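# Push utility cart through self-closing door into taped bay

## Task

Move the utility cart through the door that swings shut by itself and leave it in the yellow-taped zone, with every one of its four wheels fully inside the tape line and none touching it. The three tubes in the cart's top tray must remain upright. The robot must not tip over or be left leaning, or the attempt fails. The final state only counts if it holds without the robot: the robot must not be the thing keeping the cart there.

## Robot and tools

ROBOT. TidyBot++: a mobile base 0.54 m long, 0.50 m wide and 0.38 m tall on four powered casters. It carries a single seven-joint arm ending in a two-finger gripper. The shoulder sits 0.12 m ahead of the base centre and 0.68 m above the floor. Segment lengths are upper arm 0.42 m, forearm 0.31 m and hand 0.31 m, measured from the wrist to the hand point. The arm begins folded with the hand aimed at the floor; in that state the hand reaches up to 0.08 m past the base front and the elbow rises to 1.15 m. A hand pointing down can be lifted to about 0.94 m, and only near the base. There are two cameras: base_camera, fixed on the front of the base about 0.34 m up and tilted down (644x364 px), and wrist_camera, a fisheye on the hand that looks along it (644x476 px).

FRAMES. The base frame has its origin on the floor below the base centre, with x forward, y left and z up. hand_pose is reported in this frame. It is the point midway between the finger pads; its own z axis runs out along the fingers and its y axis is the closing direction. base_odometry is measured in the odometry frame, which is the base frame as it was at the scene start. Heading is positive to the left and runs from -3.142 to 3.142. It counts wheel turns, so slipping shows up as travel, and it drifts by a few cm and degrees over many moves. base_tilt is in degrees; forward and right leans are positive. Both carry a fixed error of about 1 degree.

execute_actions(actions, cameras). actions is a list holding one action or none. An empty list just reports the state and images. An action may contain:
- base: exactly one key. translate_m is a straight drive in metres (-2 to 2, forward positive). strafe_m is a sideways move in metres (-2 to 2, left positive). rotate_rad is a turn on the spot in radians (-6.3 to 6.3, counter-clockwise seen from above positive). All three are offsets relative to where the base last reported itself, not places to go to.
- joints: absolute targets in radians, named joint_1_rad to joint_7_rad, plus gripper_pos. Ranges: joint_2_rad ±2.249, joint_4_rad ±2.579, joint_6_rad ±2.099; joints 1, 3, 5 and 7 have no limit and move the short way round, so split big turns into steps below half a revolution. gripper_pos runs from 0 (open, about 85 mm gap) to 1 (closed). joint_1_rad positive turns the arm clockwise seen from above, which is the opposite sense to rotate_rad.
- speeds: optional caps for this action only. translate_m and strafe_m take 0.05 to 0.5 m/s and rotate_rad takes 0.1 to 1.57 rad/s; the maximum is the default.
A base move needing more than 8.667 s is refused, and no action lasts over 15 s. Any unknown key or out-of-range value rejects the whole call, and then nothing moves. A joint or base left out of an action may keep pushing toward an earlier target. cameras is a list of base_camera, wrist_camera or all; leaving it out means all, and [] means no images.

Arm shape: with joint_1_rad=0, joint_3_rad=3.14 and joint_5_rad=0, the arm stays in the vertical x-z plane. The segment angles from vertical (positive leaning forward) are then joint_2; joint_2-joint_4; joint_2-joint_4-joint_6. Summing length*sin gives the forward reach from the shoulder, and summing length*cos gives the height above it. Friction leaves errors of 1-2 cm. To correct, resend each joint as its previous command plus (wanted minus read). Do not do this while holding a load.

wait(seconds): 0 to 10 s with no new command; returns state and images.
zoom_image(camera, region): region is [x0, y0, x1, y1] in pixels of that camera's latest full image, at most 504x504.
read_manual(section): returns licence texts only and moves nothing.
finished_scene(scene): pass the current scene number. It ends the scene for good and reports whether the task succeeded.

RESULTS. base_status and joint_status tell how each motion ended. done means reached (for the base, only that the wheels turned fully, even if they slipped). off_target means it stopped short and may still be pushing. contact_stop and time_out mean it gave up and now holds where it stopped. not_followed, with a 'joint command not followed' and 'cause:' line, means the arm targets were withheld because of self-collision. on_its_own lists uncommanded motion. motor_effort is given in percent, with the peak in brackets. Other lines: joint_positions, hand_pose, gripper_pos (with the fingers at 1, done means empty and off_target means something is gripped), ARM HIT, torque warnings and faults, MOTOR HOT, OVER-TEMPERATURE FAULT and limit_stop_at_motor_heat. The pictures line lists cameras in the order of the images. When one call reports a stop, later motion calls in that reply are skipped.

AVOID. A blocked base goes on shoving until it times out, and base_status can still read done. If the arm snags at about 0.8 m or higher while the base drives, the robot can tip; a sideways force on a raised hand can lift wheels. Driving the arm into things trips torque limits: joints 1-4 fault at 104.5 N m (warning at 56.7), joints 5-7 at 51.3 (warning at 29.4). A fault freezes the arm for 10 s. Holding loads heats the motors. Move the cart gently so the tubes stay upright, keep the door from slamming onto the robot or the cart, and avoid drops and hard hits. At the end, release the cart and pull the arm clear so that the cart rests inside the tape by itself and the robot is level.

Each tool is called after ">>>" as name(argument=value, ...), one argument or row to a line, values as JSON.

## Session

>>> execute_actions(
  actions=[],
)

Scene clock: 0.00 s.
base_odometry: x=+0.000 y=+0.000 heading=+0.000 (m, m, rad; odometry frame)
base_tilt: forward=+0.8 right=+0.6 (deg)
base_status: not commanded
joint_positions: joint_1_rad=+0.034 joint_2_rad=-0.378 joint_3_rad=+3.153 joint_4_rad=-2.531 joint_5_rad=-0.031 joint_6_rad=-0.851 joint_7_rad=+1.513 gripper_pos=+0.000
joint_status: not commanded
motor_effort: joint_1_rad=+1 joint_2_rad=+0 joint_3_rad=+0 joint_4_rad=+15 joint_5_rad=-1 joint_6_rad=+1 joint_7_rad=+1 (%)
hand_pose: x=+0.2692 y=+0.0024 z=+0.5917 quat_wxyz=(-0.015, +0.996, -0.060, +0.068) (m; base frame)
pictures: base_camera, wrist_camera
Images, in order (width x height): base_camera 644x364, wrist_camera 644x476.

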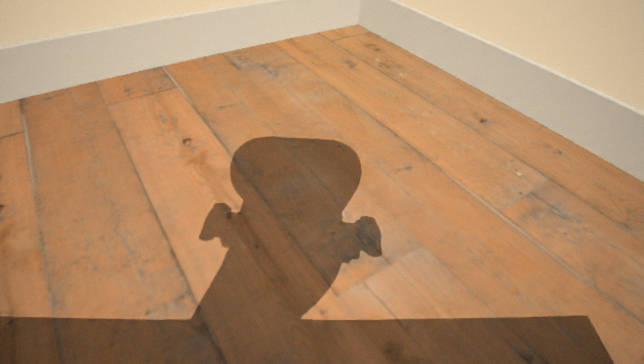

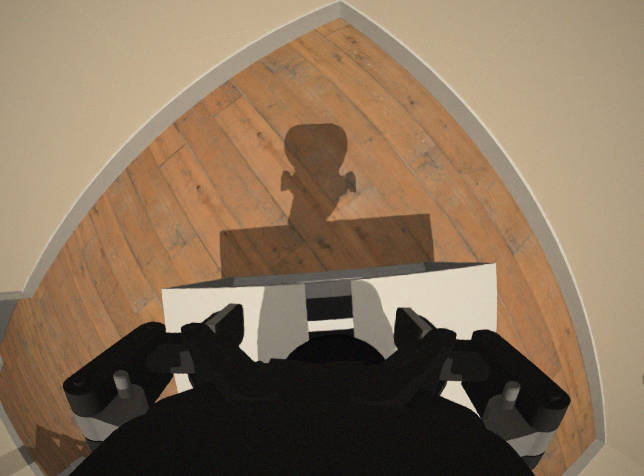

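>>> execute_actions(
  actions=[
    {"base":{"rotate_rad":2.6}},
  ],
  cameras=[],
)

>>> execute_actions(
  actions=[
    {"joints":{"joint_6_rad":0.3,"joint_7_rad":1.57,"joint_1_rad":0,"joint_5_rad":0}},
  ],
)

Scene clock: 10.33 s.
base_odometry: x=+0.000 y=+0.000 heading=+2.599 (m, m, rad; odometry frame)
base_tilt: forward=+0.8 right=+0.6 (deg)
base_status: done
joint_positions: joint_1_rad=+0.034 joint_2_rad=-0.378 joint_3_rad=+3.153 joint_4_rad=-2.531 joint_5_rad=-0.031 joint_6_rad=-0.851 joint_7_rad=+1.513 gripper_pos=+0.000
joint_status: not commanded
motor_effort: joint_1_rad=+1(2) joint_2_rad=+0(1) joint_3_rad=+0(1) joint_4_rad=+14(14) joint_5_rad=-1(2) joint_6_rad=+1(1) joint_7_rad=+1(1) (%)
hand_pose: x=+0.2692 y=+0.0024 z=+0.5917 quat_wxyz=(-0.015, +0.996, -0.060, +0.068) (m; base frame)
pictures: none
No camera images: the call's "cameras" was empty. Leave "cameras" out to get every camera's image.

Scene clock: 11.77 s.
base_odometry: x=+0.000 y=+0.000 heading=+2.599 (m, m, rad; odometry frame)
base_tilt: forward=+0.8 right=+0.6 (deg)
base_status: not commanded
joint_positions: joint_1_rad=+0.020 joint_2_rad=-0.378 joint_3_rad=+3.153 joint_4_rad=-2.531 joint_5_rad=-0.029 joint_6_rad=+0.302 joint_7_rad=+1.535 gripper_pos=+0.000
joint_status: all done
motor_effort: joint_1_rad=+1(0) joint_2_rad=-4(5) joint_3_rad=+0(1) joint_4_rad=+18(18) joint_5_rad=-1(1) joint_6_rad=+7(8) joint_7_rad=+1(1) (%)
hand_pose: x=+0.5253 y=-0.0142 z=+0.8137 quat_wxyz=(-0.008, +0.798, -0.041, +0.601) (m; base frame)
pictures: base_camera, wrist_camera
camera_calibration (this result's frames):
wrist_camera: T_world_to_cam=[[-0.0114991, -0.998256, -0.0579013, 0.0405756], [-0.317686, 0.0585522, -0.946386, 0.983167], [0.948126, 0.00751185, -0.317805, -0.104725], [0, 0, 0, 1]] pos_world=[0.412098, -0.0162751, 0.899523]
Images, in order (width x height): base_camera 644x364, wrist_camera 644x476.

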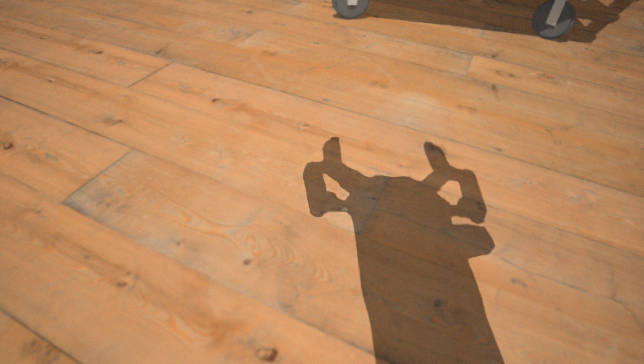

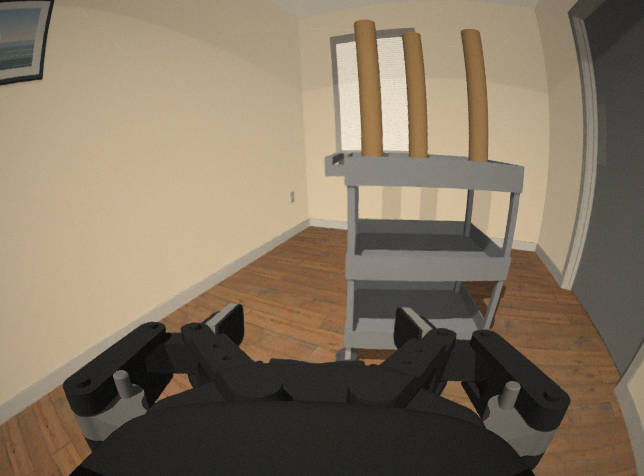

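>>> execute_actions(
  actions=[
    {"base":{"rotate_rad":-0.7}},
  ],
)

Scene clock: 16.73 s.
base_odometry: x=+0.000 y=+0.000 heading=+1.900 (m, m, rad; odometry frame)
base_tilt: forward=+0.8 right=+0.6 (deg)
base_status: done
joint_positions: joint_1_rad=+0.016 joint_2_rad=-0.378 joint_3_rad=+3.153 joint_4_rad=-2.531 joint_5_rad=-0.028 joint_6_rad=+0.302 joint_7_rad=+1.535 gripper_pos=+0.000
joint_status: not commanded
motor_effort: joint_1_rad=+1(0) joint_2_rad=-5(5) joint_3_rad=+0(1) joint_4_rad=+18(18) joint_5_rad=-1(1) joint_6_rad=+7(7) joint_7_rad=+1(1) (%)
hand_pose: x=+0.5254 y=-0.0125 z=+0.8137 quat_wxyz=(-0.009, +0.798, -0.039, +0.601) (m; base frame)
pictures: base_camera, wrist_camera
camera_calibration (this result's frames):
wrist_camera: T_world_to_cam=[[-0.00706341, -0.998354, -0.0569112, 0.0390865], [-0.317965, 0.0562012, -0.946435, 0.983247], [0.948076, 0.0114107, -0.317839, -0.104687], [0, 0, 0, 1]] pos_world=[0.412165, -0.0150429, 0.899531]
Images, in order (width x height): base_camera 644x364, wrist_camera 644x476.

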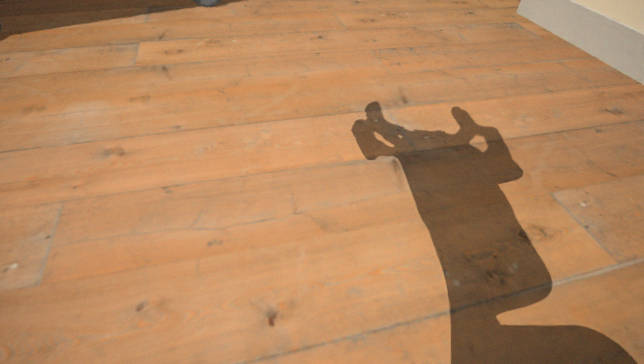

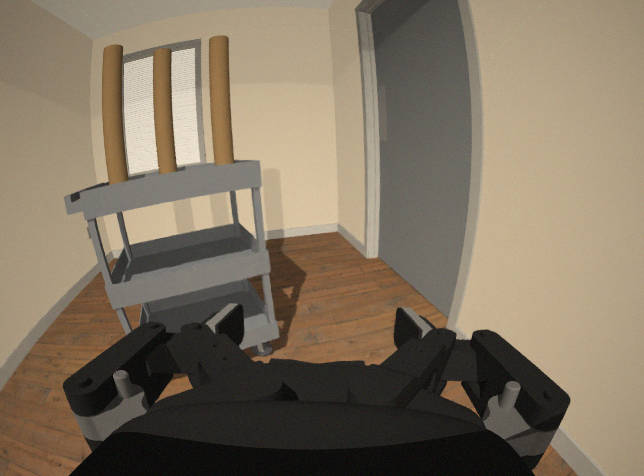

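>>> execute_actions(
  actions=[
    {"base":{"strafe_m":1.05}},
  ],
  cameras=[],
)

>>> execute_actions(
  actions=[
    {"base":{"rotate_rad":-1.04},"joints":{"joint_2_rad":-0.6,"joint_4_rad":-2.3,"joint_6_rad":-0.4}},
  ],
  cameras=[],
)

>>> execute_actions(
  actions=[
    {"base":{"strafe_m":0.94}},
  ],
)

Scene clock: 55.23 s.
base_odometry: x=-0.994 y=-0.338 heading=+1.899 (m, m, rad; odometry frame)
base_tilt: forward=+0.8 right=+0.6 (deg)
base_status: done
joint_positions: joint_1_rad=+0.016 joint_2_rad=-0.378 joint_3_rad=+3.153 joint_4_rad=-2.531 joint_5_rad=-0.028 joint_6_rad=+0.302 joint_7_rad=+1.535 gripper_pos=+0.000
joint_status: not commanded
motor_effort: joint_1_rad=+1(0) joint_2_rad=-5(5) joint_3_rad=+0(1) joint_4_rad=+18(18) joint_5_rad=-1(1) joint_6_rad=+7(7) joint_7_rad=+1(1) (%)
hand_pose: x=+0.5254 y=-0.0125 z=+0.8137 quat_wxyz=(-0.009, +0.798, -0.039, +0.601) (m; base frame)
pictures: none
No camera images: the call's "cameras" was empty. Leave "cameras" out to get every camera's image.

Scene clock: 57.13 s.
base_odometry: x=-0.994 y=-0.338 heading=+0.860 (m, m, rad; odometry frame)
base_tilt: forward=+0.8 right=+0.6 (deg)
base_status: done
joint_positions: joint_1_rad=+0.015 joint_2_rad=-0.586 joint_3_rad=+3.153 joint_4_rad=-2.321 joint_5_rad=-0.027 joint_6_rad=-0.383 joint_7_rad=+1.535 gripper_pos=+0.000
joint_status: all done
motor_effort: joint_1_rad=+1(2) joint_2_rad=+1(6) joint_3_rad=+0(1) joint_4_rad=+20(21) joint_5_rad=-1(1) joint_6_rad=+7(8) joint_7_rad=+1(1) (%)
hand_pose: x=+0.4623 y=-0.0046 z=+0.8190 quat_wxyz=(-0.016, +0.871, -0.036, +0.489) (m; base frame)
pictures: none
No camera images: the call's "cameras" was empty. Leave "cameras" out to get every camera's image.

Scene clock: 62.83 s.
base_odometry: x=-1.704 y=+0.275 heading=+0.858 (m, m, rad; odometry frame)
base_tilt: forward=+0.8 right=+0.6 (deg)
base_status: strafe_m time_out (by the wheels' count: +0.938 of +0.940)
joint_positions: joint_1_rad=+0.014 joint_2_rad=-0.593 joint_3_rad=+3.150 joint_4_rad=-2.320 joint_5_rad=-0.027 joint_6_rad=-0.385 joint_7_rad=+1.535 gripper_pos=+0.000
joint_status: not commanded
motor_effort: joint_1_rad=+0(3) joint_2_rad=+0(5) joint_3_rad=+0(5) joint_4_rad=+20(22) joint_5_rad=-1(0) joint_6_rad=+6(8) joint_7_rad=+1(1) (%)
hand_pose: x=+0.4612 y=-0.0033 z=+0.8216 quat_wxyz=(-0.016, +0.870, -0.034, +0.492) (m; base frame)
pictures: base_camera, wrist_camera
camera_calibration (this result's frames):
wrist_camera: T_world_to_cam=[[0.000951196, -0.997616, -0.069002, 0.0545592], [-0.551768, 0.0570239, -0.832046, 0.983705], [0.833997, 0.0388645, -0.550398, 0.202307], [0, 0, 0, 1]] pos_world=[0.374001, -0.00952812, 0.933602]
Images, in order (width x height): base_camera 644x364, wrist_camera 644x476.

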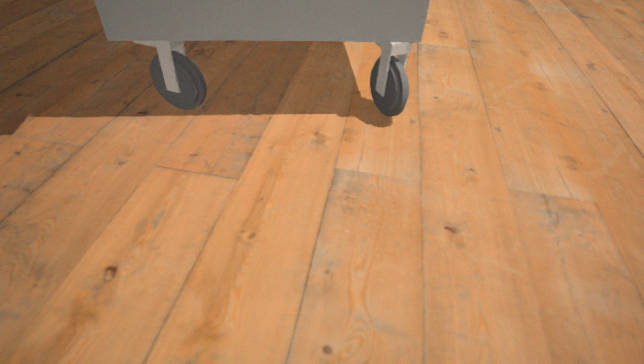

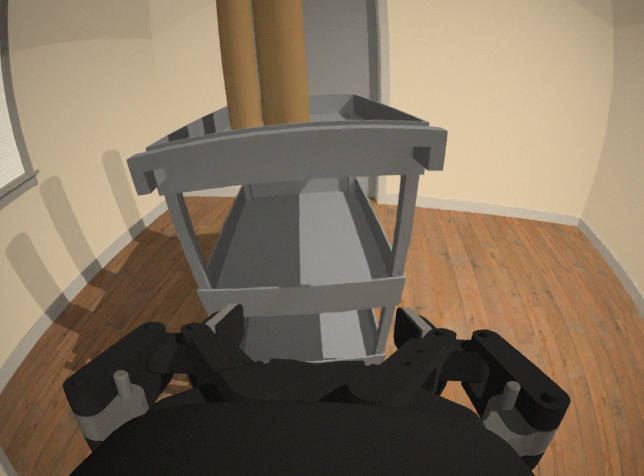

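>>> execute_actions(
  actions=[
    {"joints":{"joint_2_rad":-0.05,"joint_4_rad":-2.53,"joint_6_rad":0.91,"joint_1_rad":0}},
  ],
)

Scene clock: 72.80 s.
base_odometry: x=-1.704 y=+0.275 heading=+0.858 (m, m, rad; odometry frame)
base_tilt: forward=+0.8 right=+0.6 (deg)
base_status: not commanded
joint_positions: joint_1_rad=+0.014 joint_2_rad=-0.064 joint_3_rad=+3.150 joint_4_rad=-2.503 joint_5_rad=-0.027 joint_6_rad=+0.892 joint_7_rad=+1.535 gripper_pos=+0.000
joint_status: all done
motor_effort: joint_1_rad=+1(1) joint_2_rad=-13(13) joint_3_rad=+0(0) joint_4_rad=+15(21) joint_5_rad=-1(1) joint_6_rad=+7(8) joint_7_rad=+0(1) (%)
hand_pose: x=+0.6061 y=-0.0161 z=+0.8694 quat_wxyz=(-0.004, +0.698, -0.034, +0.716) (m; base frame)
pictures: base_camera, wrist_camera
camera_calibration (this result's frames):
wrist_camera: T_world_to_cam=[[-0.000717097, -0.999357, -0.0358393, 0.0170843], [-0.0188419, 0.0358465, -0.99918, 0.926133], [0.999822, -0.0000412291, -0.0188555, -0.45496], [0, 0, 0, 1]] pos_world=[0.472341, -0.016144, 0.917407]
Images, in order (width x height): base_camera 644x364, wrist_camera 644x476.

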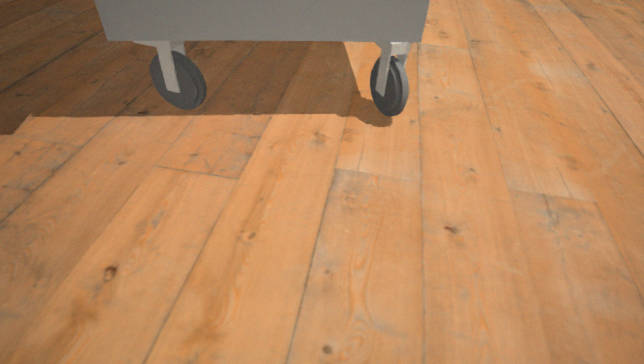

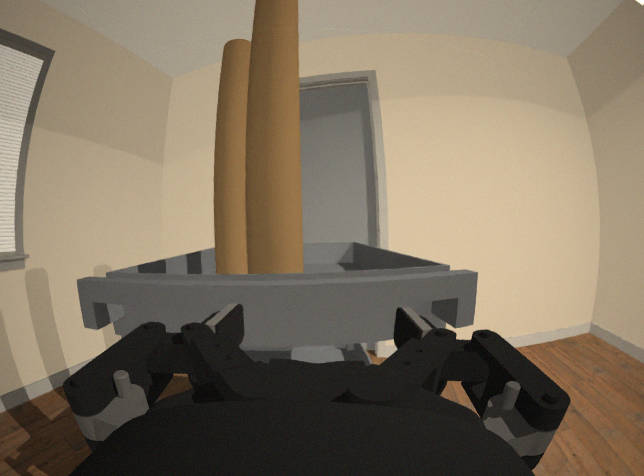

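>>> execute_actions(
  actions=[
    {"base":{"translate_m":0.04},"joints":{"joint_7_rad":-0.04,"joint_6_rad":0.88}},
  ],
  cameras=[],
)

>>> execute_actions(
  actions=[
    {"base":{"strafe_m":0.06}},
  ],
)

Scene clock: 85.47 s.
base_odometry: x=-1.678 y=+0.306 heading=+0.858 (m, m, rad; odometry frame)
base_tilt: forward=+0.8 right=+0.6 (deg)
base_status: done
joint_positions: joint_1_rad=+0.014 joint_2_rad=-0.057 joint_3_rad=+3.150 joint_4_rad=-2.508 joint_5_rad=-0.027 joint_6_rad=+0.892 joint_7_rad=-0.026 gripper_pos=+0.000
joint_status: all done
motor_effort: joint_1_rad=+1(2) joint_2_rad=-12(15) joint_3_rad=+0(0) joint_4_rad=+15(16) joint_5_rad=-1(1) joint_6_rad=+8(8) joint_7_rad=+1(1) (%)
hand_pose: x=+0.6064 y=-0.0161 z=+0.8637 quat_wxyz=(-0.503, +0.475, -0.518, +0.503) (m; base frame)
pictures: none
No camera images: the call's "cameras" was empty. Leave "cameras" out to get every camera's image.

Scene clock: 86.53 s.
base_odometry: x=-1.724 y=+0.345 heading=+0.858 (m, m, rad; odometry frame)
base_tilt: forward=+0.8 right=+0.6 (deg)
base_status: done
joint_positions: joint_1_rad=+0.010 joint_2_rad=-0.057 joint_3_rad=+3.150 joint_4_rad=-2.508 joint_5_rad=-0.026 joint_6_rad=+0.892 joint_7_rad=-0.026 gripper_pos=+0.000
joint_status: not commanded
motor_effort: joint_1_rad=+1(1) joint_2_rad=-13(14) joint_3_rad=+0(2) joint_4_rad=+15(15) joint_5_rad=-1(0) joint_6_rad=+7(8) joint_7_rad=+1(1) (%)
hand_pose: x=+0.6064 y=-0.0143 z=+0.8637 quat_wxyz=(-0.504, +0.476, -0.517, +0.502) (m; base frame)
pictures: base_camera, wrist_camera
camera_calibration (this result's frames):
wrist_camera: T_world_to_cam=[[0.0553198, 0.0242431, -0.998174, 0.830488], [-0.0058094, 0.999696, 0.0239581, 0.0425342], [0.998452, 0.00447344, 0.0554439, -0.518667], [0, 0, 0, 1]] pos_world=[0.472169, -0.0603346, 0.856709]
Images, in order (width x height): base_camera 644x364, wrist_camera 644x476.

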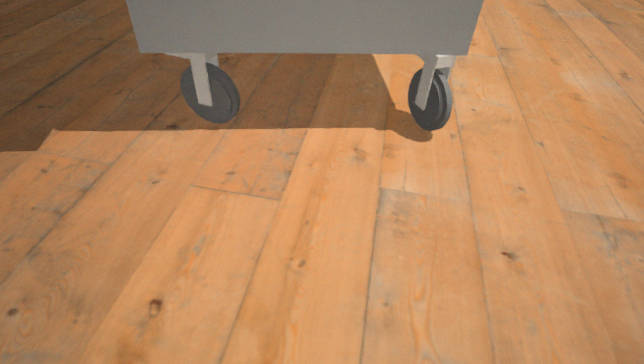

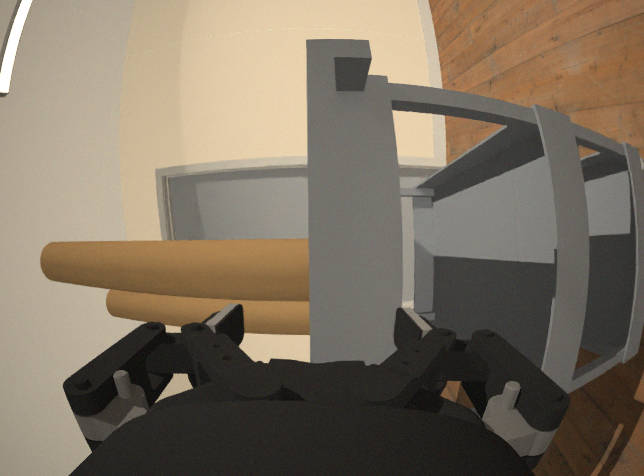

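>>> execute_actions(
  actions=[
    {"base":{"translate_m":0.075},"speeds":{"translate_m":0.1}},
  ],
  cameras=["wrist_camera"],
)

>>> execute_actions(
  actions=[
    {"joints":{"gripper_pos":1}},
  ],
)

Scene clock: 91.83 s.
base_odometry: x=-1.674 y=+0.402 heading=+0.858 (m, m, rad; odometry frame)
base_tilt: forward=+0.8 right=+0.6 (deg)
base_status: done
joint_positions: joint_1_rad=+0.010 joint_2_rad=-0.057 joint_3_rad=+3.150 joint_4_rad=-2.509 joint_5_rad=-0.026 joint_6_rad=+0.892 joint_7_rad=-0.026 gripper_pos=+0.000
joint_status: not commanded
motor_effort: joint_1_rad=+0(1) joint_2_rad=-12(14) joint_3_rad=+0(0) joint_4_rad=+15(16) joint_5_rad=-1(1) joint_6_rad=+8(8) joint_7_rad=+1(2) (%)
hand_pose: x=+0.6063 y=-0.0143 z=+0.8629 quat_wxyz=(-0.504, +0.476, -0.517, +0.502) (m; base frame)
pictures: wrist_camera
camera_calibration (this result's frames):
wrist_camera: T_world_to_cam=[[0.0537566, 0.0242647, -0.998259, 0.83073], [-0.00577786, 0.999696, 0.0239885, 0.0425005], [0.998537, 0.00447826, 0.0538804, -0.517145], [0, 0, 0, 1]] pos_world=[0.471976, -0.0603291, 0.856128]
Images, in order (width x height): wrist_camera 644x476.

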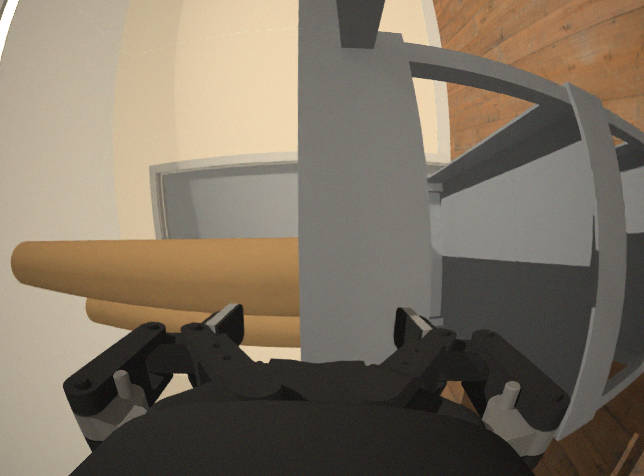

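Scene clock: 92.93 s.
base_odometry: x=-1.675 y=+0.402 heading=+0.858 (m, m, rad; odometry frame)
base_tilt: forward=+0.8 right=+0.6 (deg)
base_status: not commanded
joint_positions: joint_1_rad=+0.010 joint_2_rad=-0.056 joint_3_rad=+3.150 joint_4_rad=-2.512 joint_5_rad=-0.024 joint_6_rad=+0.887 joint_7_rad=-0.026 gripper_pos=+0.741
joint_status: gripper_pos off_target (ended at +0.741, target +1.000)
motor_effort: joint_1_rad=-1(1) joint_2_rad=-13(16) joint_3_rad=-2(2) joint_4_rad=+14(19) joint_5_rad=-2(2) joint_6_rad=+7(12) joint_7_rad=-3(3) (%)
hand_pose: x=+0.6056 y=-0.0138 z=+0.8591 quat_wxyz=(-0.501, +0.479, -0.519, +0.499) (m; base frame)
pictures: base_camera, wrist_camera
camera_calibration (this result's frames):
wrist_camera: T_world_to_cam=[[0.0442394, 0.0234485, -0.998746, 0.833142], [-0.00698847, 0.999707, 0.0231615, 0.0435807], [0.998997, 0.00595505, 0.0443903, -0.508353], [0, 0, 0, 1]] pos_world=[0.471289, -0.0600765, 0.853653]
Images, in order (width x height): base_camera 644x364, wrist_camera 644x476.

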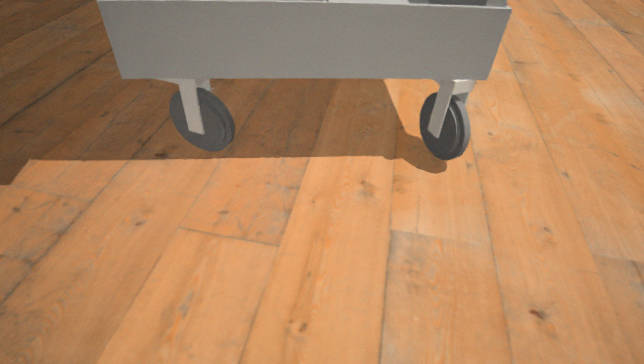

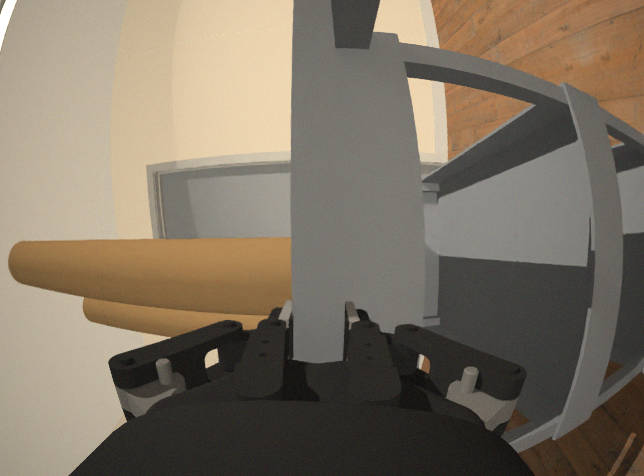

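>>> execute_actions(
  actions=[
    {"base":{"translate_m":0.6},"speeds":{"translate_m":0.15}},
  ],
)

Scene clock: 105.23 s.
base_odometry: x=-1.282 y=+0.856 heading=+0.858 (m, m, rad; odometry frame)
base_tilt: forward=+0.8 right=+0.6 (deg)
base_status: done
joint_positions: joint_1_rad=+0.010 joint_2_rad=-0.068 joint_3_rad=+3.150 joint_4_rad=-2.524 joint_5_rad=-0.023 joint_6_rad=+0.889 joint_7_rad=-0.026 gripper_pos=+0.741
joint_status: not commanded
motor_effort: joint_1_rad=-3(4) joint_2_rad=-11(12) joint_3_rad=-3(4) joint_4_rad=+12(21) joint_5_rad=+1(2) joint_6_rad=+4(8) joint_7_rad=-2(3) (%)
hand_pose: x=+0.6006 y=-0.0134 z=+0.8590 quat_wxyz=(-0.502, +0.480, -0.518, +0.500) (m; base frame)
pictures: base_camera, wrist_camera
camera_calibration (this result's frames):
wrist_camera: T_world_to_cam=[[0.0451584, 0.0226039, -0.998724, 0.832701], [-0.0081679, 0.999719, 0.0222571, 0.0445931], [0.998946, 0.00715238, 0.0453303, -0.504123], [0, 0, 0, 1]] pos_world=[0.466353, -0.0597971, 0.853498]
Images, in order (width x height): base_camera 644x364, wrist_camera 644x476.

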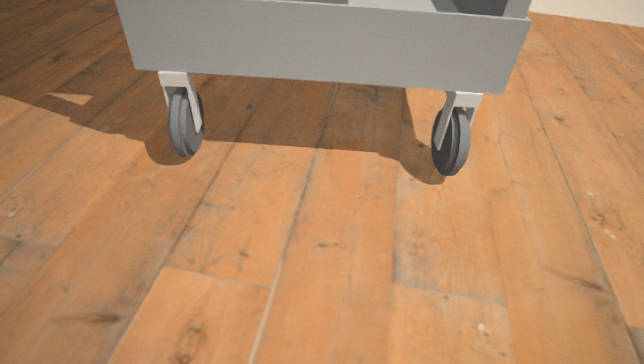

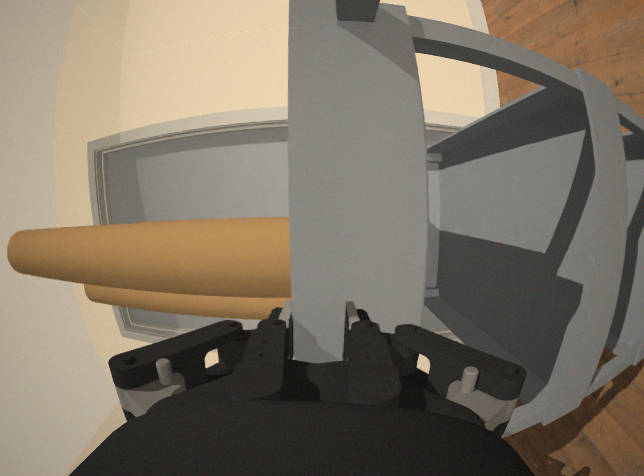

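>>> execute_actions(
  actions=[
    {"base":{"rotate_rad":-0.07},"speeds":{"rotate_rad":0.1}},
  ],
  cameras=["base_camera"],
)

>>> execute_actions(
  actions=[
    {"base":{"translate_m":0.3},"speeds":{"translate_m":0.07}},
  ],
)

Scene clock: 114.27 s.
base_odometry: x=-1.282 y=+0.856 heading=+0.789 (m, m, rad; odometry frame)
base_tilt: forward=+0.8 right=+0.6 (deg)
base_status: done
joint_positions: joint_1_rad=-0.013 joint_2_rad=-0.068 joint_3_rad=+3.141 joint_4_rad=-2.524 joint_5_rad=+0.000 joint_6_rad=+0.889 joint_7_rad=-0.026 gripper_pos=+0.742
joint_status: not commanded
motor_effort: joint_1_rad=+5(7) joint_2_rad=-11(11) joint_3_rad=+3(6) joint_4_rad=+14(15) joint_5_rad=-4(6) joint_6_rad=+6(6) joint_7_rad=+2(2) (%)
hand_pose: x=+0.6006 y=+0.0079 z=+0.8590 quat_wxyz=(-0.510, +0.496, -0.502, +0.491) (m; base frame)
pictures: base_camera
Images, in order (width x height): base_camera 644x364.

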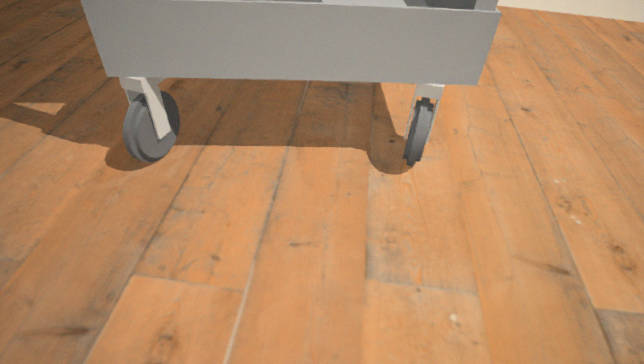

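Scene clock: 119.07 s.
base_odometry: x=-1.070 y=+1.069 heading=+0.788 (m, m, rad; odometry frame)
base_tilt: forward=+0.8 right=+0.6 (deg)
base_status: done
joint_positions: joint_1_rad=-0.003 joint_2_rad=-0.070 joint_3_rad=+3.147 joint_4_rad=-2.527 joint_5_rad=+0.000 joint_6_rad=+0.889 joint_7_rad=-0.026 gripper_pos=+0.742
joint_status: not commanded
motor_effort: joint_1_rad=-2(3) joint_2_rad=-9(13) joint_3_rad=-3(3) joint_4_rad=+12(19) joint_5_rad=+2(2) joint_6_rad=+3(7) joint_7_rad=+3(2) (%)
hand_pose: x=+0.5996 y=+0.0006 z=+0.8589 quat_wxyz=(-0.507, +0.492, -0.506, +0.495) (m; base frame)
pictures: base_camera, wrist_camera
camera_calibration (this result's frames):
wrist_camera: T_world_to_cam=[[0.0445818, 0.00940004, -0.998962, 0.83289], [-0.0433245, 0.999033, 0.00746722, 0.0644098], [0.998066, 0.0429466, 0.044946, -0.502422], [0, 0, 0, 1]] pos_world=[0.467109, -0.0505994, 0.854126]
Images, in order (width x height): base_camera 644x364, wrist_camera 644x476.

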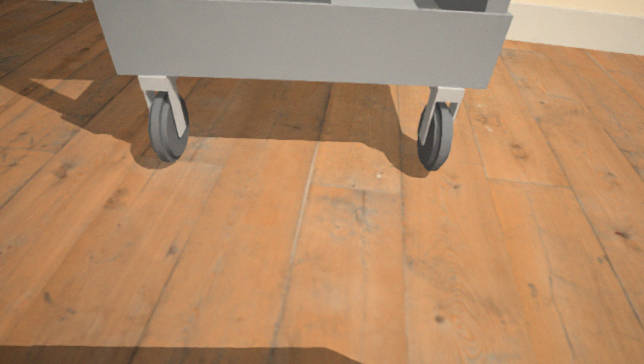

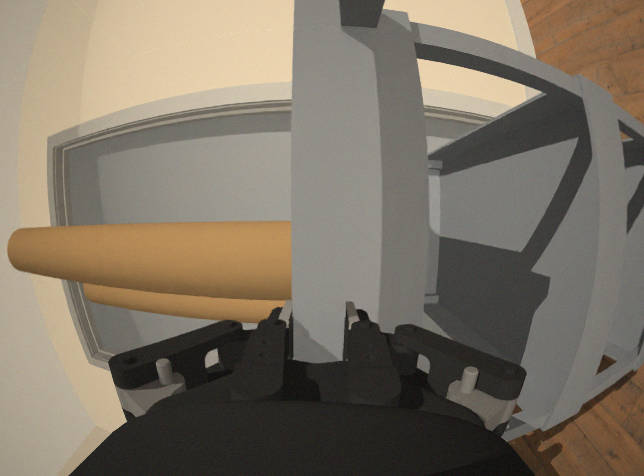

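>>> execute_actions(
  actions=[
    {"base":{"strafe_m":-0.05},"speeds":{"strafe_m":0.05}},
  ],
  cameras=[],
)

>>> execute_actions(
  actions=[
    {"base":{"translate_m":0.2},"speeds":{"translate_m":0.05}},
  ],
)

Scene clock: 132.17 s.
base_odometry: x=-1.035 y=+1.034 heading=+0.788 (m, m, rad; odometry frame)
base_tilt: forward=+0.8 right=+0.6 (deg)
base_status: done
joint_positions: joint_1_rad=-0.016 joint_2_rad=-0.070 joint_3_rad=+3.139 joint_4_rad=-2.527 joint_5_rad=+0.004 joint_6_rad=+0.889 joint_7_rad=-0.026 gripper_pos=+0.742
joint_status: not commanded
motor_effort: joint_1_rad=+5(8) joint_2_rad=-10(11) joint_3_rad=+4(6) joint_4_rad=+12(13) joint_5_rad=-4(6) joint_6_rad=+4(5) joint_7_rad=+2(2) (%)
hand_pose: x=+0.5995 y=+0.0115 z=+0.8589 quat_wxyz=(-0.512, +0.499, -0.499, +0.489) (m; base frame)
pictures: none
No camera images: the call's "cameras" was empty. Leave "cameras" out to get every camera's image.

Scene clock: 136.80 s.
base_odometry: x=-0.894 y=+1.176 heading=+0.788 (m, m, rad; odometry frame)
base_tilt: forward=+0.8 right=+0.6 (deg)
base_status: done
joint_positions: joint_1_rad=-0.052 joint_2_rad=-0.102 joint_3_rad=+3.098 joint_4_rad=-2.555 joint_5_rad=+0.027 joint_6_rad=+0.887 joint_7_rad=-0.027 gripper_pos=+0.742
joint_status: not commanded
motor_effort: joint_1_rad=+12(17) joint_2_rad=-4(11) joint_3_rad=+11(16) joint_4_rad=+19(26) joint_5_rad=-9(10) joint_6_rad=+4(14) joint_7_rad=+3(4) (%)
hand_pose: x=+0.5837 y=+0.0531 z=+0.8588 quat_wxyz=(-0.531, +0.526, -0.471, +0.470) (m; base frame)
pictures: base_camera, wrist_camera
camera_calibration (this result's frames):
wrist_camera: T_world_to_cam=[[0.0465987, -0.00540486, -0.998899, 0.832506], [-0.160076, 0.987022, -0.0128082, 0.0974281], [0.986004, 0.160497, 0.0451288, -0.488204], [0, 0, 0, 1]] pos_world=[0.458173, -0.0133089, 0.85487]
Images, in order (width x height): base_camera 644x364, wrist_camera 644x476.

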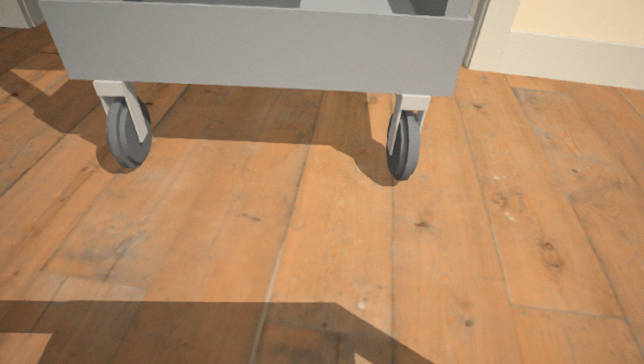

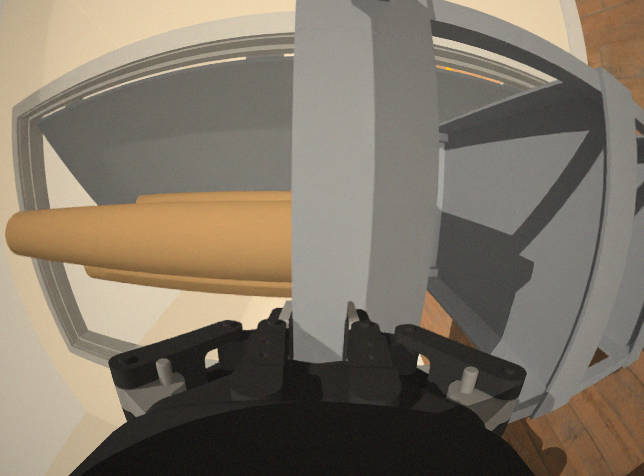

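>>> execute_actions(
  actions=[
    {"base":{"translate_m":0.2},"speeds":{"translate_m":0.05}},
  ],
)

Scene clock: 150.23 s.
base_odometry: x=-0.753 y=+1.317 heading=+0.788 (m, m, rad; odometry frame)
base_tilt: forward=+0.8 right=+0.6 (deg)
base_status: done
joint_positions: joint_1_rad=-0.053 joint_2_rad=-0.099 joint_3_rad=+3.098 joint_4_rad=-2.555 joint_5_rad=+0.032 joint_6_rad=+0.891 joint_7_rad=-0.027 gripper_pos=+0.742
joint_status: not commanded
motor_effort: joint_1_rad=+7(15) joint_2_rad=-6(7) joint_3_rad=+6(15) joint_4_rad=+15(27) joint_5_rad=-7(11) joint_6_rad=+3(10) joint_7_rad=+1(4) (%)
hand_pose: x=+0.5840 y=+0.0548 z=+0.8588 quat_wxyz=(-0.531, +0.527, -0.468, +0.469) (m; base frame)
pictures: base_camera, wrist_camera
camera_calibration (this result's frames):
wrist_camera: T_world_to_cam=[[0.0482643, -0.00828822, -0.9988, 0.831663], [-0.165072, 0.986149, -0.0161599, 0.101625], [0.9851, 0.165654, 0.0462276, -0.489441], [0, 0, 0, 1]] pos_world=[0.458784, -0.0122461, 0.854933]
Images, in order (width x height): base_camera 644x364, wrist_camera 644x476.

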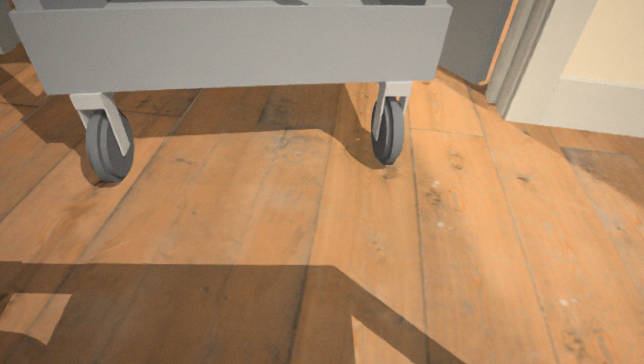

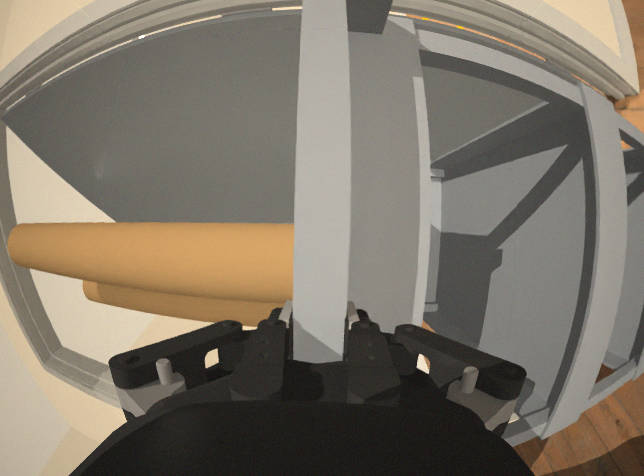

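>>> execute_actions(
  actions=[
    {"base":{"translate_m":0.2},"speeds":{"translate_m":0.06}},
  ],
)

Scene clock: 157.57 s.
base_odometry: x=-0.611 y=+1.459 heading=+0.788 (m, m, rad; odometry frame)
base_tilt: forward=+0.8 right=+0.6 (deg)
base_status: done
joint_positions: joint_1_rad=-0.049 joint_2_rad=-0.087 joint_3_rad=+3.102 joint_4_rad=-2.545 joint_5_rad=+0.032 joint_6_rad=+0.893 joint_7_rad=-0.027 gripper_pos=+0.742
joint_status: not commanded
motor_effort: joint_1_rad=+6(9) joint_2_rad=-8(9) joint_3_rad=+5(8) joint_4_rad=+14(25) joint_5_rad=-6(9) joint_6_rad=+4(6) joint_7_rad=+1(1) (%)
hand_pose: x=+0.5891 y=+0.0515 z=+0.8589 quat_wxyz=(-0.530, +0.525, -0.470, +0.471) (m; base frame)
pictures: base_camera, wrist_camera
camera_calibration (this result's frames):
wrist_camera: T_world_to_cam=[[0.0482493, -0.00770842, -0.998806, 0.831456], [-0.157478, 0.987405, -0.0152277, 0.100411], [0.986343, 0.158025, 0.0464276, -0.494392], [0, 0, 0, 1]] pos_world=[0.463336, -0.0146103, 0.854945]
Images, in order (width x height): base_camera 644x364, wrist_camera 644x476.

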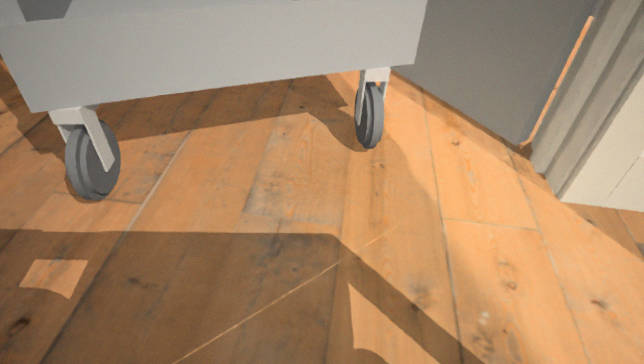

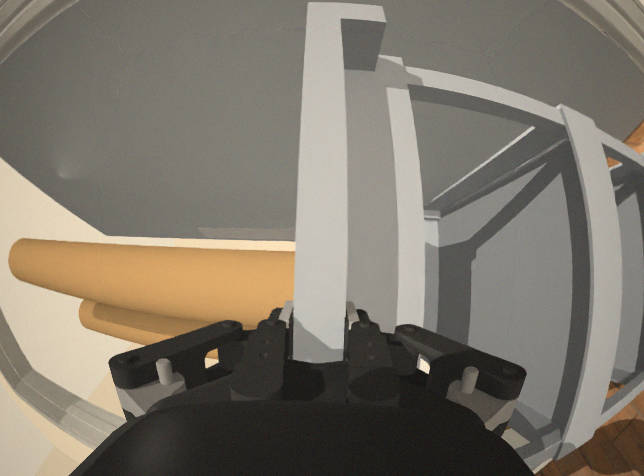

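>>> execute_actions(
  actions=[
    {"base":{"translate_m":0.2},"speeds":{"translate_m":0.06}},
  ],
)

Scene clock: 170.50 s.
base_odometry: x=-0.470 y=+1.601 heading=+0.788 (m, m, rad; odometry frame)
base_tilt: forward=+0.8 right=+0.6 (deg)
base_status: done
joint_positions: joint_1_rad=-0.043 joint_2_rad=-0.081 joint_3_rad=+3.107 joint_4_rad=-2.540 joint_5_rad=+0.032 joint_6_rad=+0.894 joint_7_rad=-0.027 gripper_pos=+0.742
joint_status: not commanded
motor_effort: joint_1_rad=+6(7) joint_2_rad=-8(11) joint_3_rad=+4(6) joint_4_rad=+14(23) joint_5_rad=-6(7) joint_6_rad=+5(6) joint_7_rad=+1(1) (%)
hand_pose: x=+0.5918 y=+0.0460 z=+0.8590 quat_wxyz=(-0.527, +0.522, -0.474, +0.474) (m; base frame)
pictures: base_camera, wrist_camera
camera_calibration (this result's frames):
wrist_camera: T_world_to_cam=[[0.0481102, -0.00758012, -0.998813, 0.831434], [-0.145739, 0.989216, -0.0145272, 0.0986911], [0.988153, 0.146265, 0.0464867, -0.496835], [0, 0, 0, 1]] pos_world=[0.465332, -0.0186547, 0.854977]
Images, in order (width x height): base_camera 644x364, wrist_camera 644x476.

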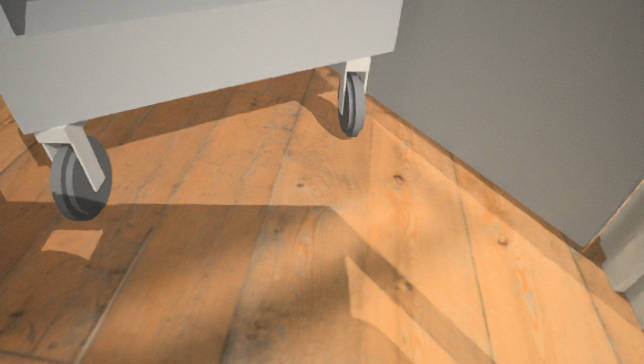

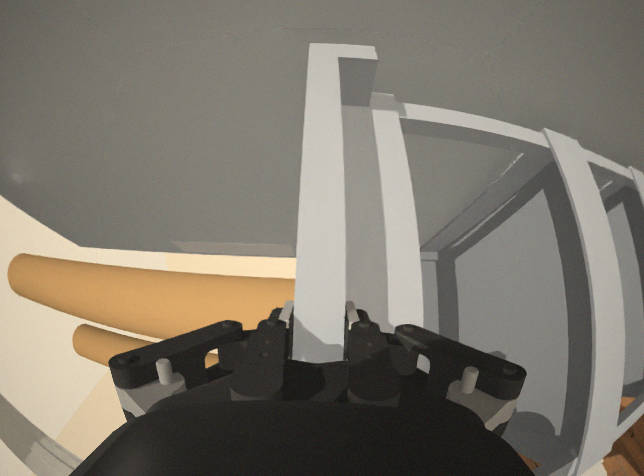

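>>> execute_actions(
  actions=[
    {"base":{"strafe_m":0.1},"speeds":{"strafe_m":0.05}},
  ],
  cameras=[],
)

>>> execute_actions(
  actions=[
    {"base":{"translate_m":0.25},"speeds":{"translate_m":0.06}},
  ],
)

Scene clock: 177.93 s.
base_odometry: x=-0.541 y=+1.672 heading=+0.788 (m, m, rad; odometry frame)
base_tilt: forward=+0.8 right=+0.6 (deg)
base_status: done
joint_positions: joint_1_rad=-0.003 joint_2_rad=-0.080 joint_3_rad=+3.147 joint_4_rad=-2.539 joint_5_rad=+0.024 joint_6_rad=+0.894 joint_7_rad=-0.027 gripper_pos=+0.742
joint_status: not commanded
motor_effort: joint_1_rad=+1(6) joint_2_rad=-10(11) joint_3_rad=+0(5) joint_4_rad=+14(18) joint_5_rad=-3(6) joint_6_rad=+6(8) joint_7_rad=-2(2) (%)
hand_pose: x=+0.5949 y=+0.0058 z=+0.8589 quat_wxyz=(-0.508, +0.500, -0.498, +0.494) (m; base frame)
pictures: none
No camera images: the call's "cameras" was empty. Leave "cameras" out to get every camera's image.

Scene clock: 182.60 s.
base_odometry: x=-0.365 y=+1.849 heading=+0.788 (m, m, rad; odometry frame)
base_tilt: forward=+0.8 right=+0.6 (deg)
base_status: done
joint_positions: joint_1_rad=-0.033 joint_2_rad=-0.078 joint_3_rad=+3.121 joint_4_rad=-2.537 joint_5_rad=+0.029 joint_6_rad=+0.894 joint_7_rad=-0.027 gripper_pos=+0.742
joint_status: not commanded
motor_effort: joint_1_rad=+10(11) joint_2_rad=-6(11) joint_3_rad=+9(10) joint_4_rad=+15(21) joint_5_rad=-9(10) joint_6_rad=+3(8) joint_7_rad=+1(3) (%)
hand_pose: x=+0.5943 y=+0.0340 z=+0.8588 quat_wxyz=(-0.522, +0.515, -0.481, +0.480) (m; base frame)
pictures: base_camera, wrist_camera
camera_calibration (this result's frames):
wrist_camera: T_world_to_cam=[[0.0471645, -0.00535705, -0.998873, 0.831571], [-0.120064, 0.992705, -0.0109931, 0.0924621], [0.991645, 0.120447, 0.0461773, -0.498472], [0, 0, 0, 1]] pos_world=[0.466188, -0.0272933, 0.854668]
Images, in order (width x height): base_camera 644x364, wrist_camera 644x476.

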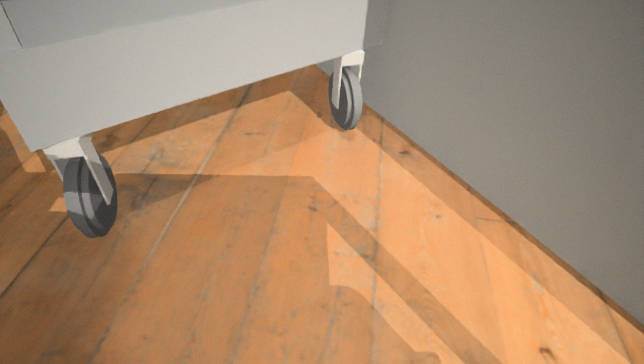

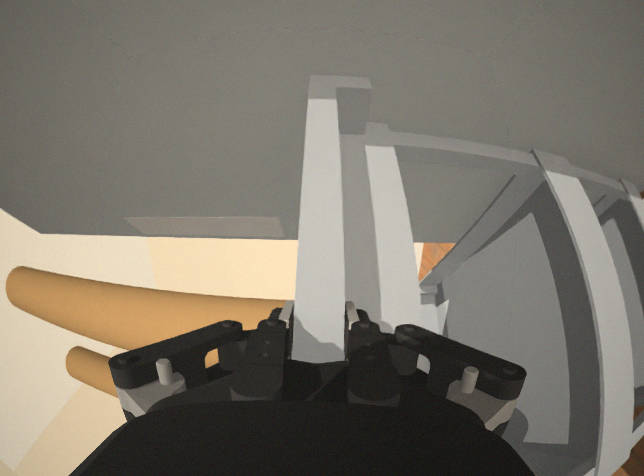

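>>> execute_actions(
  actions=[
    {"base":{"translate_m":0.3},"speeds":{"translate_m":0.06}},
  ],
)

Scene clock: 191.50 s.
base_odometry: x=-0.154 y=+2.062 heading=+0.788 (m, m, rad; odometry frame)
base_tilt: forward=+0.8 right=+0.6 (deg)
base_status: done
joint_positions: joint_1_rad=-0.043 joint_2_rad=-0.083 joint_3_rad=+3.112 joint_4_rad=-2.543 joint_5_rad=+0.036 joint_6_rad=+0.895 joint_7_rad=-0.027 gripper_pos=+0.742
joint_status: not commanded
motor_effort: joint_1_rad=+11(14) joint_2_rad=-7(10) joint_3_rad=+10(12) joint_4_rad=+13(23) joint_5_rad=-10(11) joint_6_rad=+3(6) joint_7_rad=+1(2) (%)
hand_pose: x=+0.5910 y=+0.0449 z=+0.8589 quat_wxyz=(-0.527, +0.523, -0.473, +0.475) (m; base frame)
pictures: base_camera, wrist_camera
camera_calibration (this result's frames):
wrist_camera: T_world_to_cam=[[0.0485201, -0.00951254, -0.998777, 0.831153], [-0.144747, 0.989332, -0.0164543, 0.100666], [0.988278, 0.145368, 0.0466256, -0.496047], [0, 0, 0, 1]] pos_world=[0.464476, -0.0195761, 0.854921]
Images, in order (width x height): base_camera 644x364, wrist_camera 644x476.

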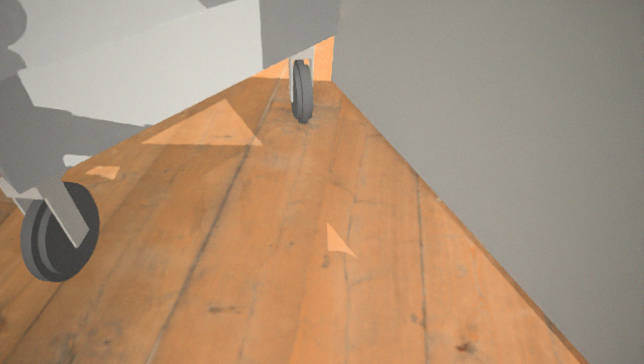

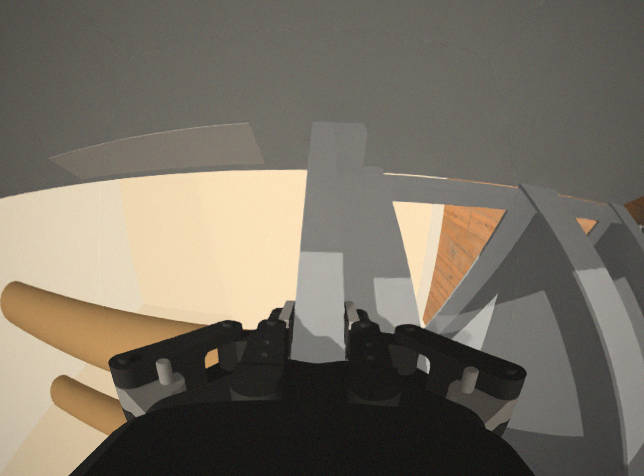

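>>> execute_actions(
  actions=[
    {"base":{"translate_m":0.1},"speeds":{"translate_m":0.05},"joints":{"joint_1_rad":-0.2}},
  ],
  cameras=[],
)

>>> execute_actions(
  actions=[
    {"base":{"translate_m":0.1},"speeds":{"translate_m":0.05},"joints":{"joint_1_rad":-0.4}},
  ],
  cameras=[],
)

>>> execute_actions(
  actions=[
    {"base":{"translate_m":0.1},"speeds":{"translate_m":0.05},"joints":{"joint_1_rad":-0.6}},
  ],
)

Scene clock: 204.30 s.
base_odometry: x=-0.083 y=+2.133 heading=+0.789 (m, m, rad; odometry frame)
base_tilt: forward=+0.8 right=+0.6 (deg)
base_status: done
joint_positions: joint_1_rad=-0.191 joint_2_rad=-0.080 joint_3_rad=+3.154 joint_4_rad=-2.540 joint_5_rad=+0.016 joint_6_rad=+0.895 joint_7_rad=-0.027 gripper_pos=+0.742
joint_status: all done
motor_effort: joint_1_rad=+2(11) joint_2_rad=-9(11) joint_3_rad=+2(10) joint_4_rad=+14(23) joint_5_rad=-3(10) joint_6_rad=+5(6) joint_7_rad=-1(3) (%)
hand_pose: x=+0.5866 y=+0.0893 z=+0.8589 quat_wxyz=(-0.551, +0.540, -0.454, +0.446) (m; base frame)
pictures: none
No camera images: the call's "cameras" was empty. Leave "cameras" out to get every camera's image.

Scene clock: 206.77 s.
base_odometry: x=-0.013 y=+2.205 heading=+0.789 (m, m, rad; odometry frame)
base_tilt: forward=+0.8 right=+0.6 (deg)
base_status: done
joint_positions: joint_1_rad=-0.366 joint_2_rad=-0.074 joint_3_rad=+3.188 joint_4_rad=-2.535 joint_5_rad=-0.011 joint_6_rad=+0.896 joint_7_rad=-0.027 gripper_pos=+0.742
joint_status: all done
motor_effort: joint_1_rad=-3(10) joint_2_rad=-9(13) joint_3_rad=-4(11) joint_4_rad=+14(22) joint_5_rad=+1(5) joint_6_rad=+3(6) joint_7_rad=-2(5) (%)
hand_pose: x=+0.5740 y=+0.1485 z=+0.8589 quat_wxyz=(-0.581, +0.562, -0.426, +0.407) (m; base frame)
pictures: none
No camera images: the call's "cameras" was empty. Leave "cameras" out to get every camera's image.

Scene clock: 209.23 s.
base_odometry: x=+0.058 y=+2.276 heading=+0.789 (m, m, rad; odometry frame)
base_tilt: forward=+0.8 right=+0.6 (deg)
base_status: done
joint_positions: joint_1_rad=-0.568 joint_2_rad=-0.072 joint_3_rad=+3.186 joint_4_rad=-2.533 joint_5_rad=-0.028 joint_6_rad=+0.896 joint_7_rad=-0.027 gripper_pos=+0.742
joint_status: all done
motor_effort: joint_1_rad=-2(13) joint_2_rad=-8(12) joint_3_rad=-3(14) joint_4_rad=+14(21) joint_5_rad=+0(8) joint_6_rad=+2(6) joint_7_rad=-3(4) (%)
hand_pose: x=+0.5372 y=+0.2342 z=+0.8589 quat_wxyz=(-0.619, +0.598, -0.374, +0.347) (m; base frame)
pictures: base_camera, wrist_camera
camera_calibration (this result's frames):
wrist_camera: T_world_to_cam=[[0.0261671, 0.0504834, -0.998382, 0.833264], [-0.518943, 0.854296, 0.0295964, 0.0987107], [0.854408, 0.517329, 0.0485524, -0.487196], [0, 0, 0, 1]] pos_world=[0.445686, 0.125647, 0.852649]
Images, in order (width x height): base_camera 644x364, wrist_camera 644x476.

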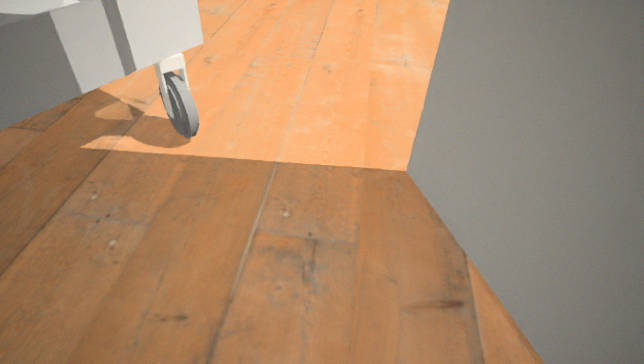

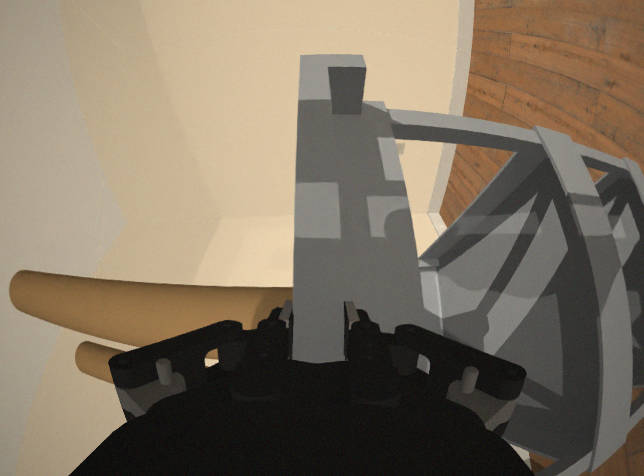

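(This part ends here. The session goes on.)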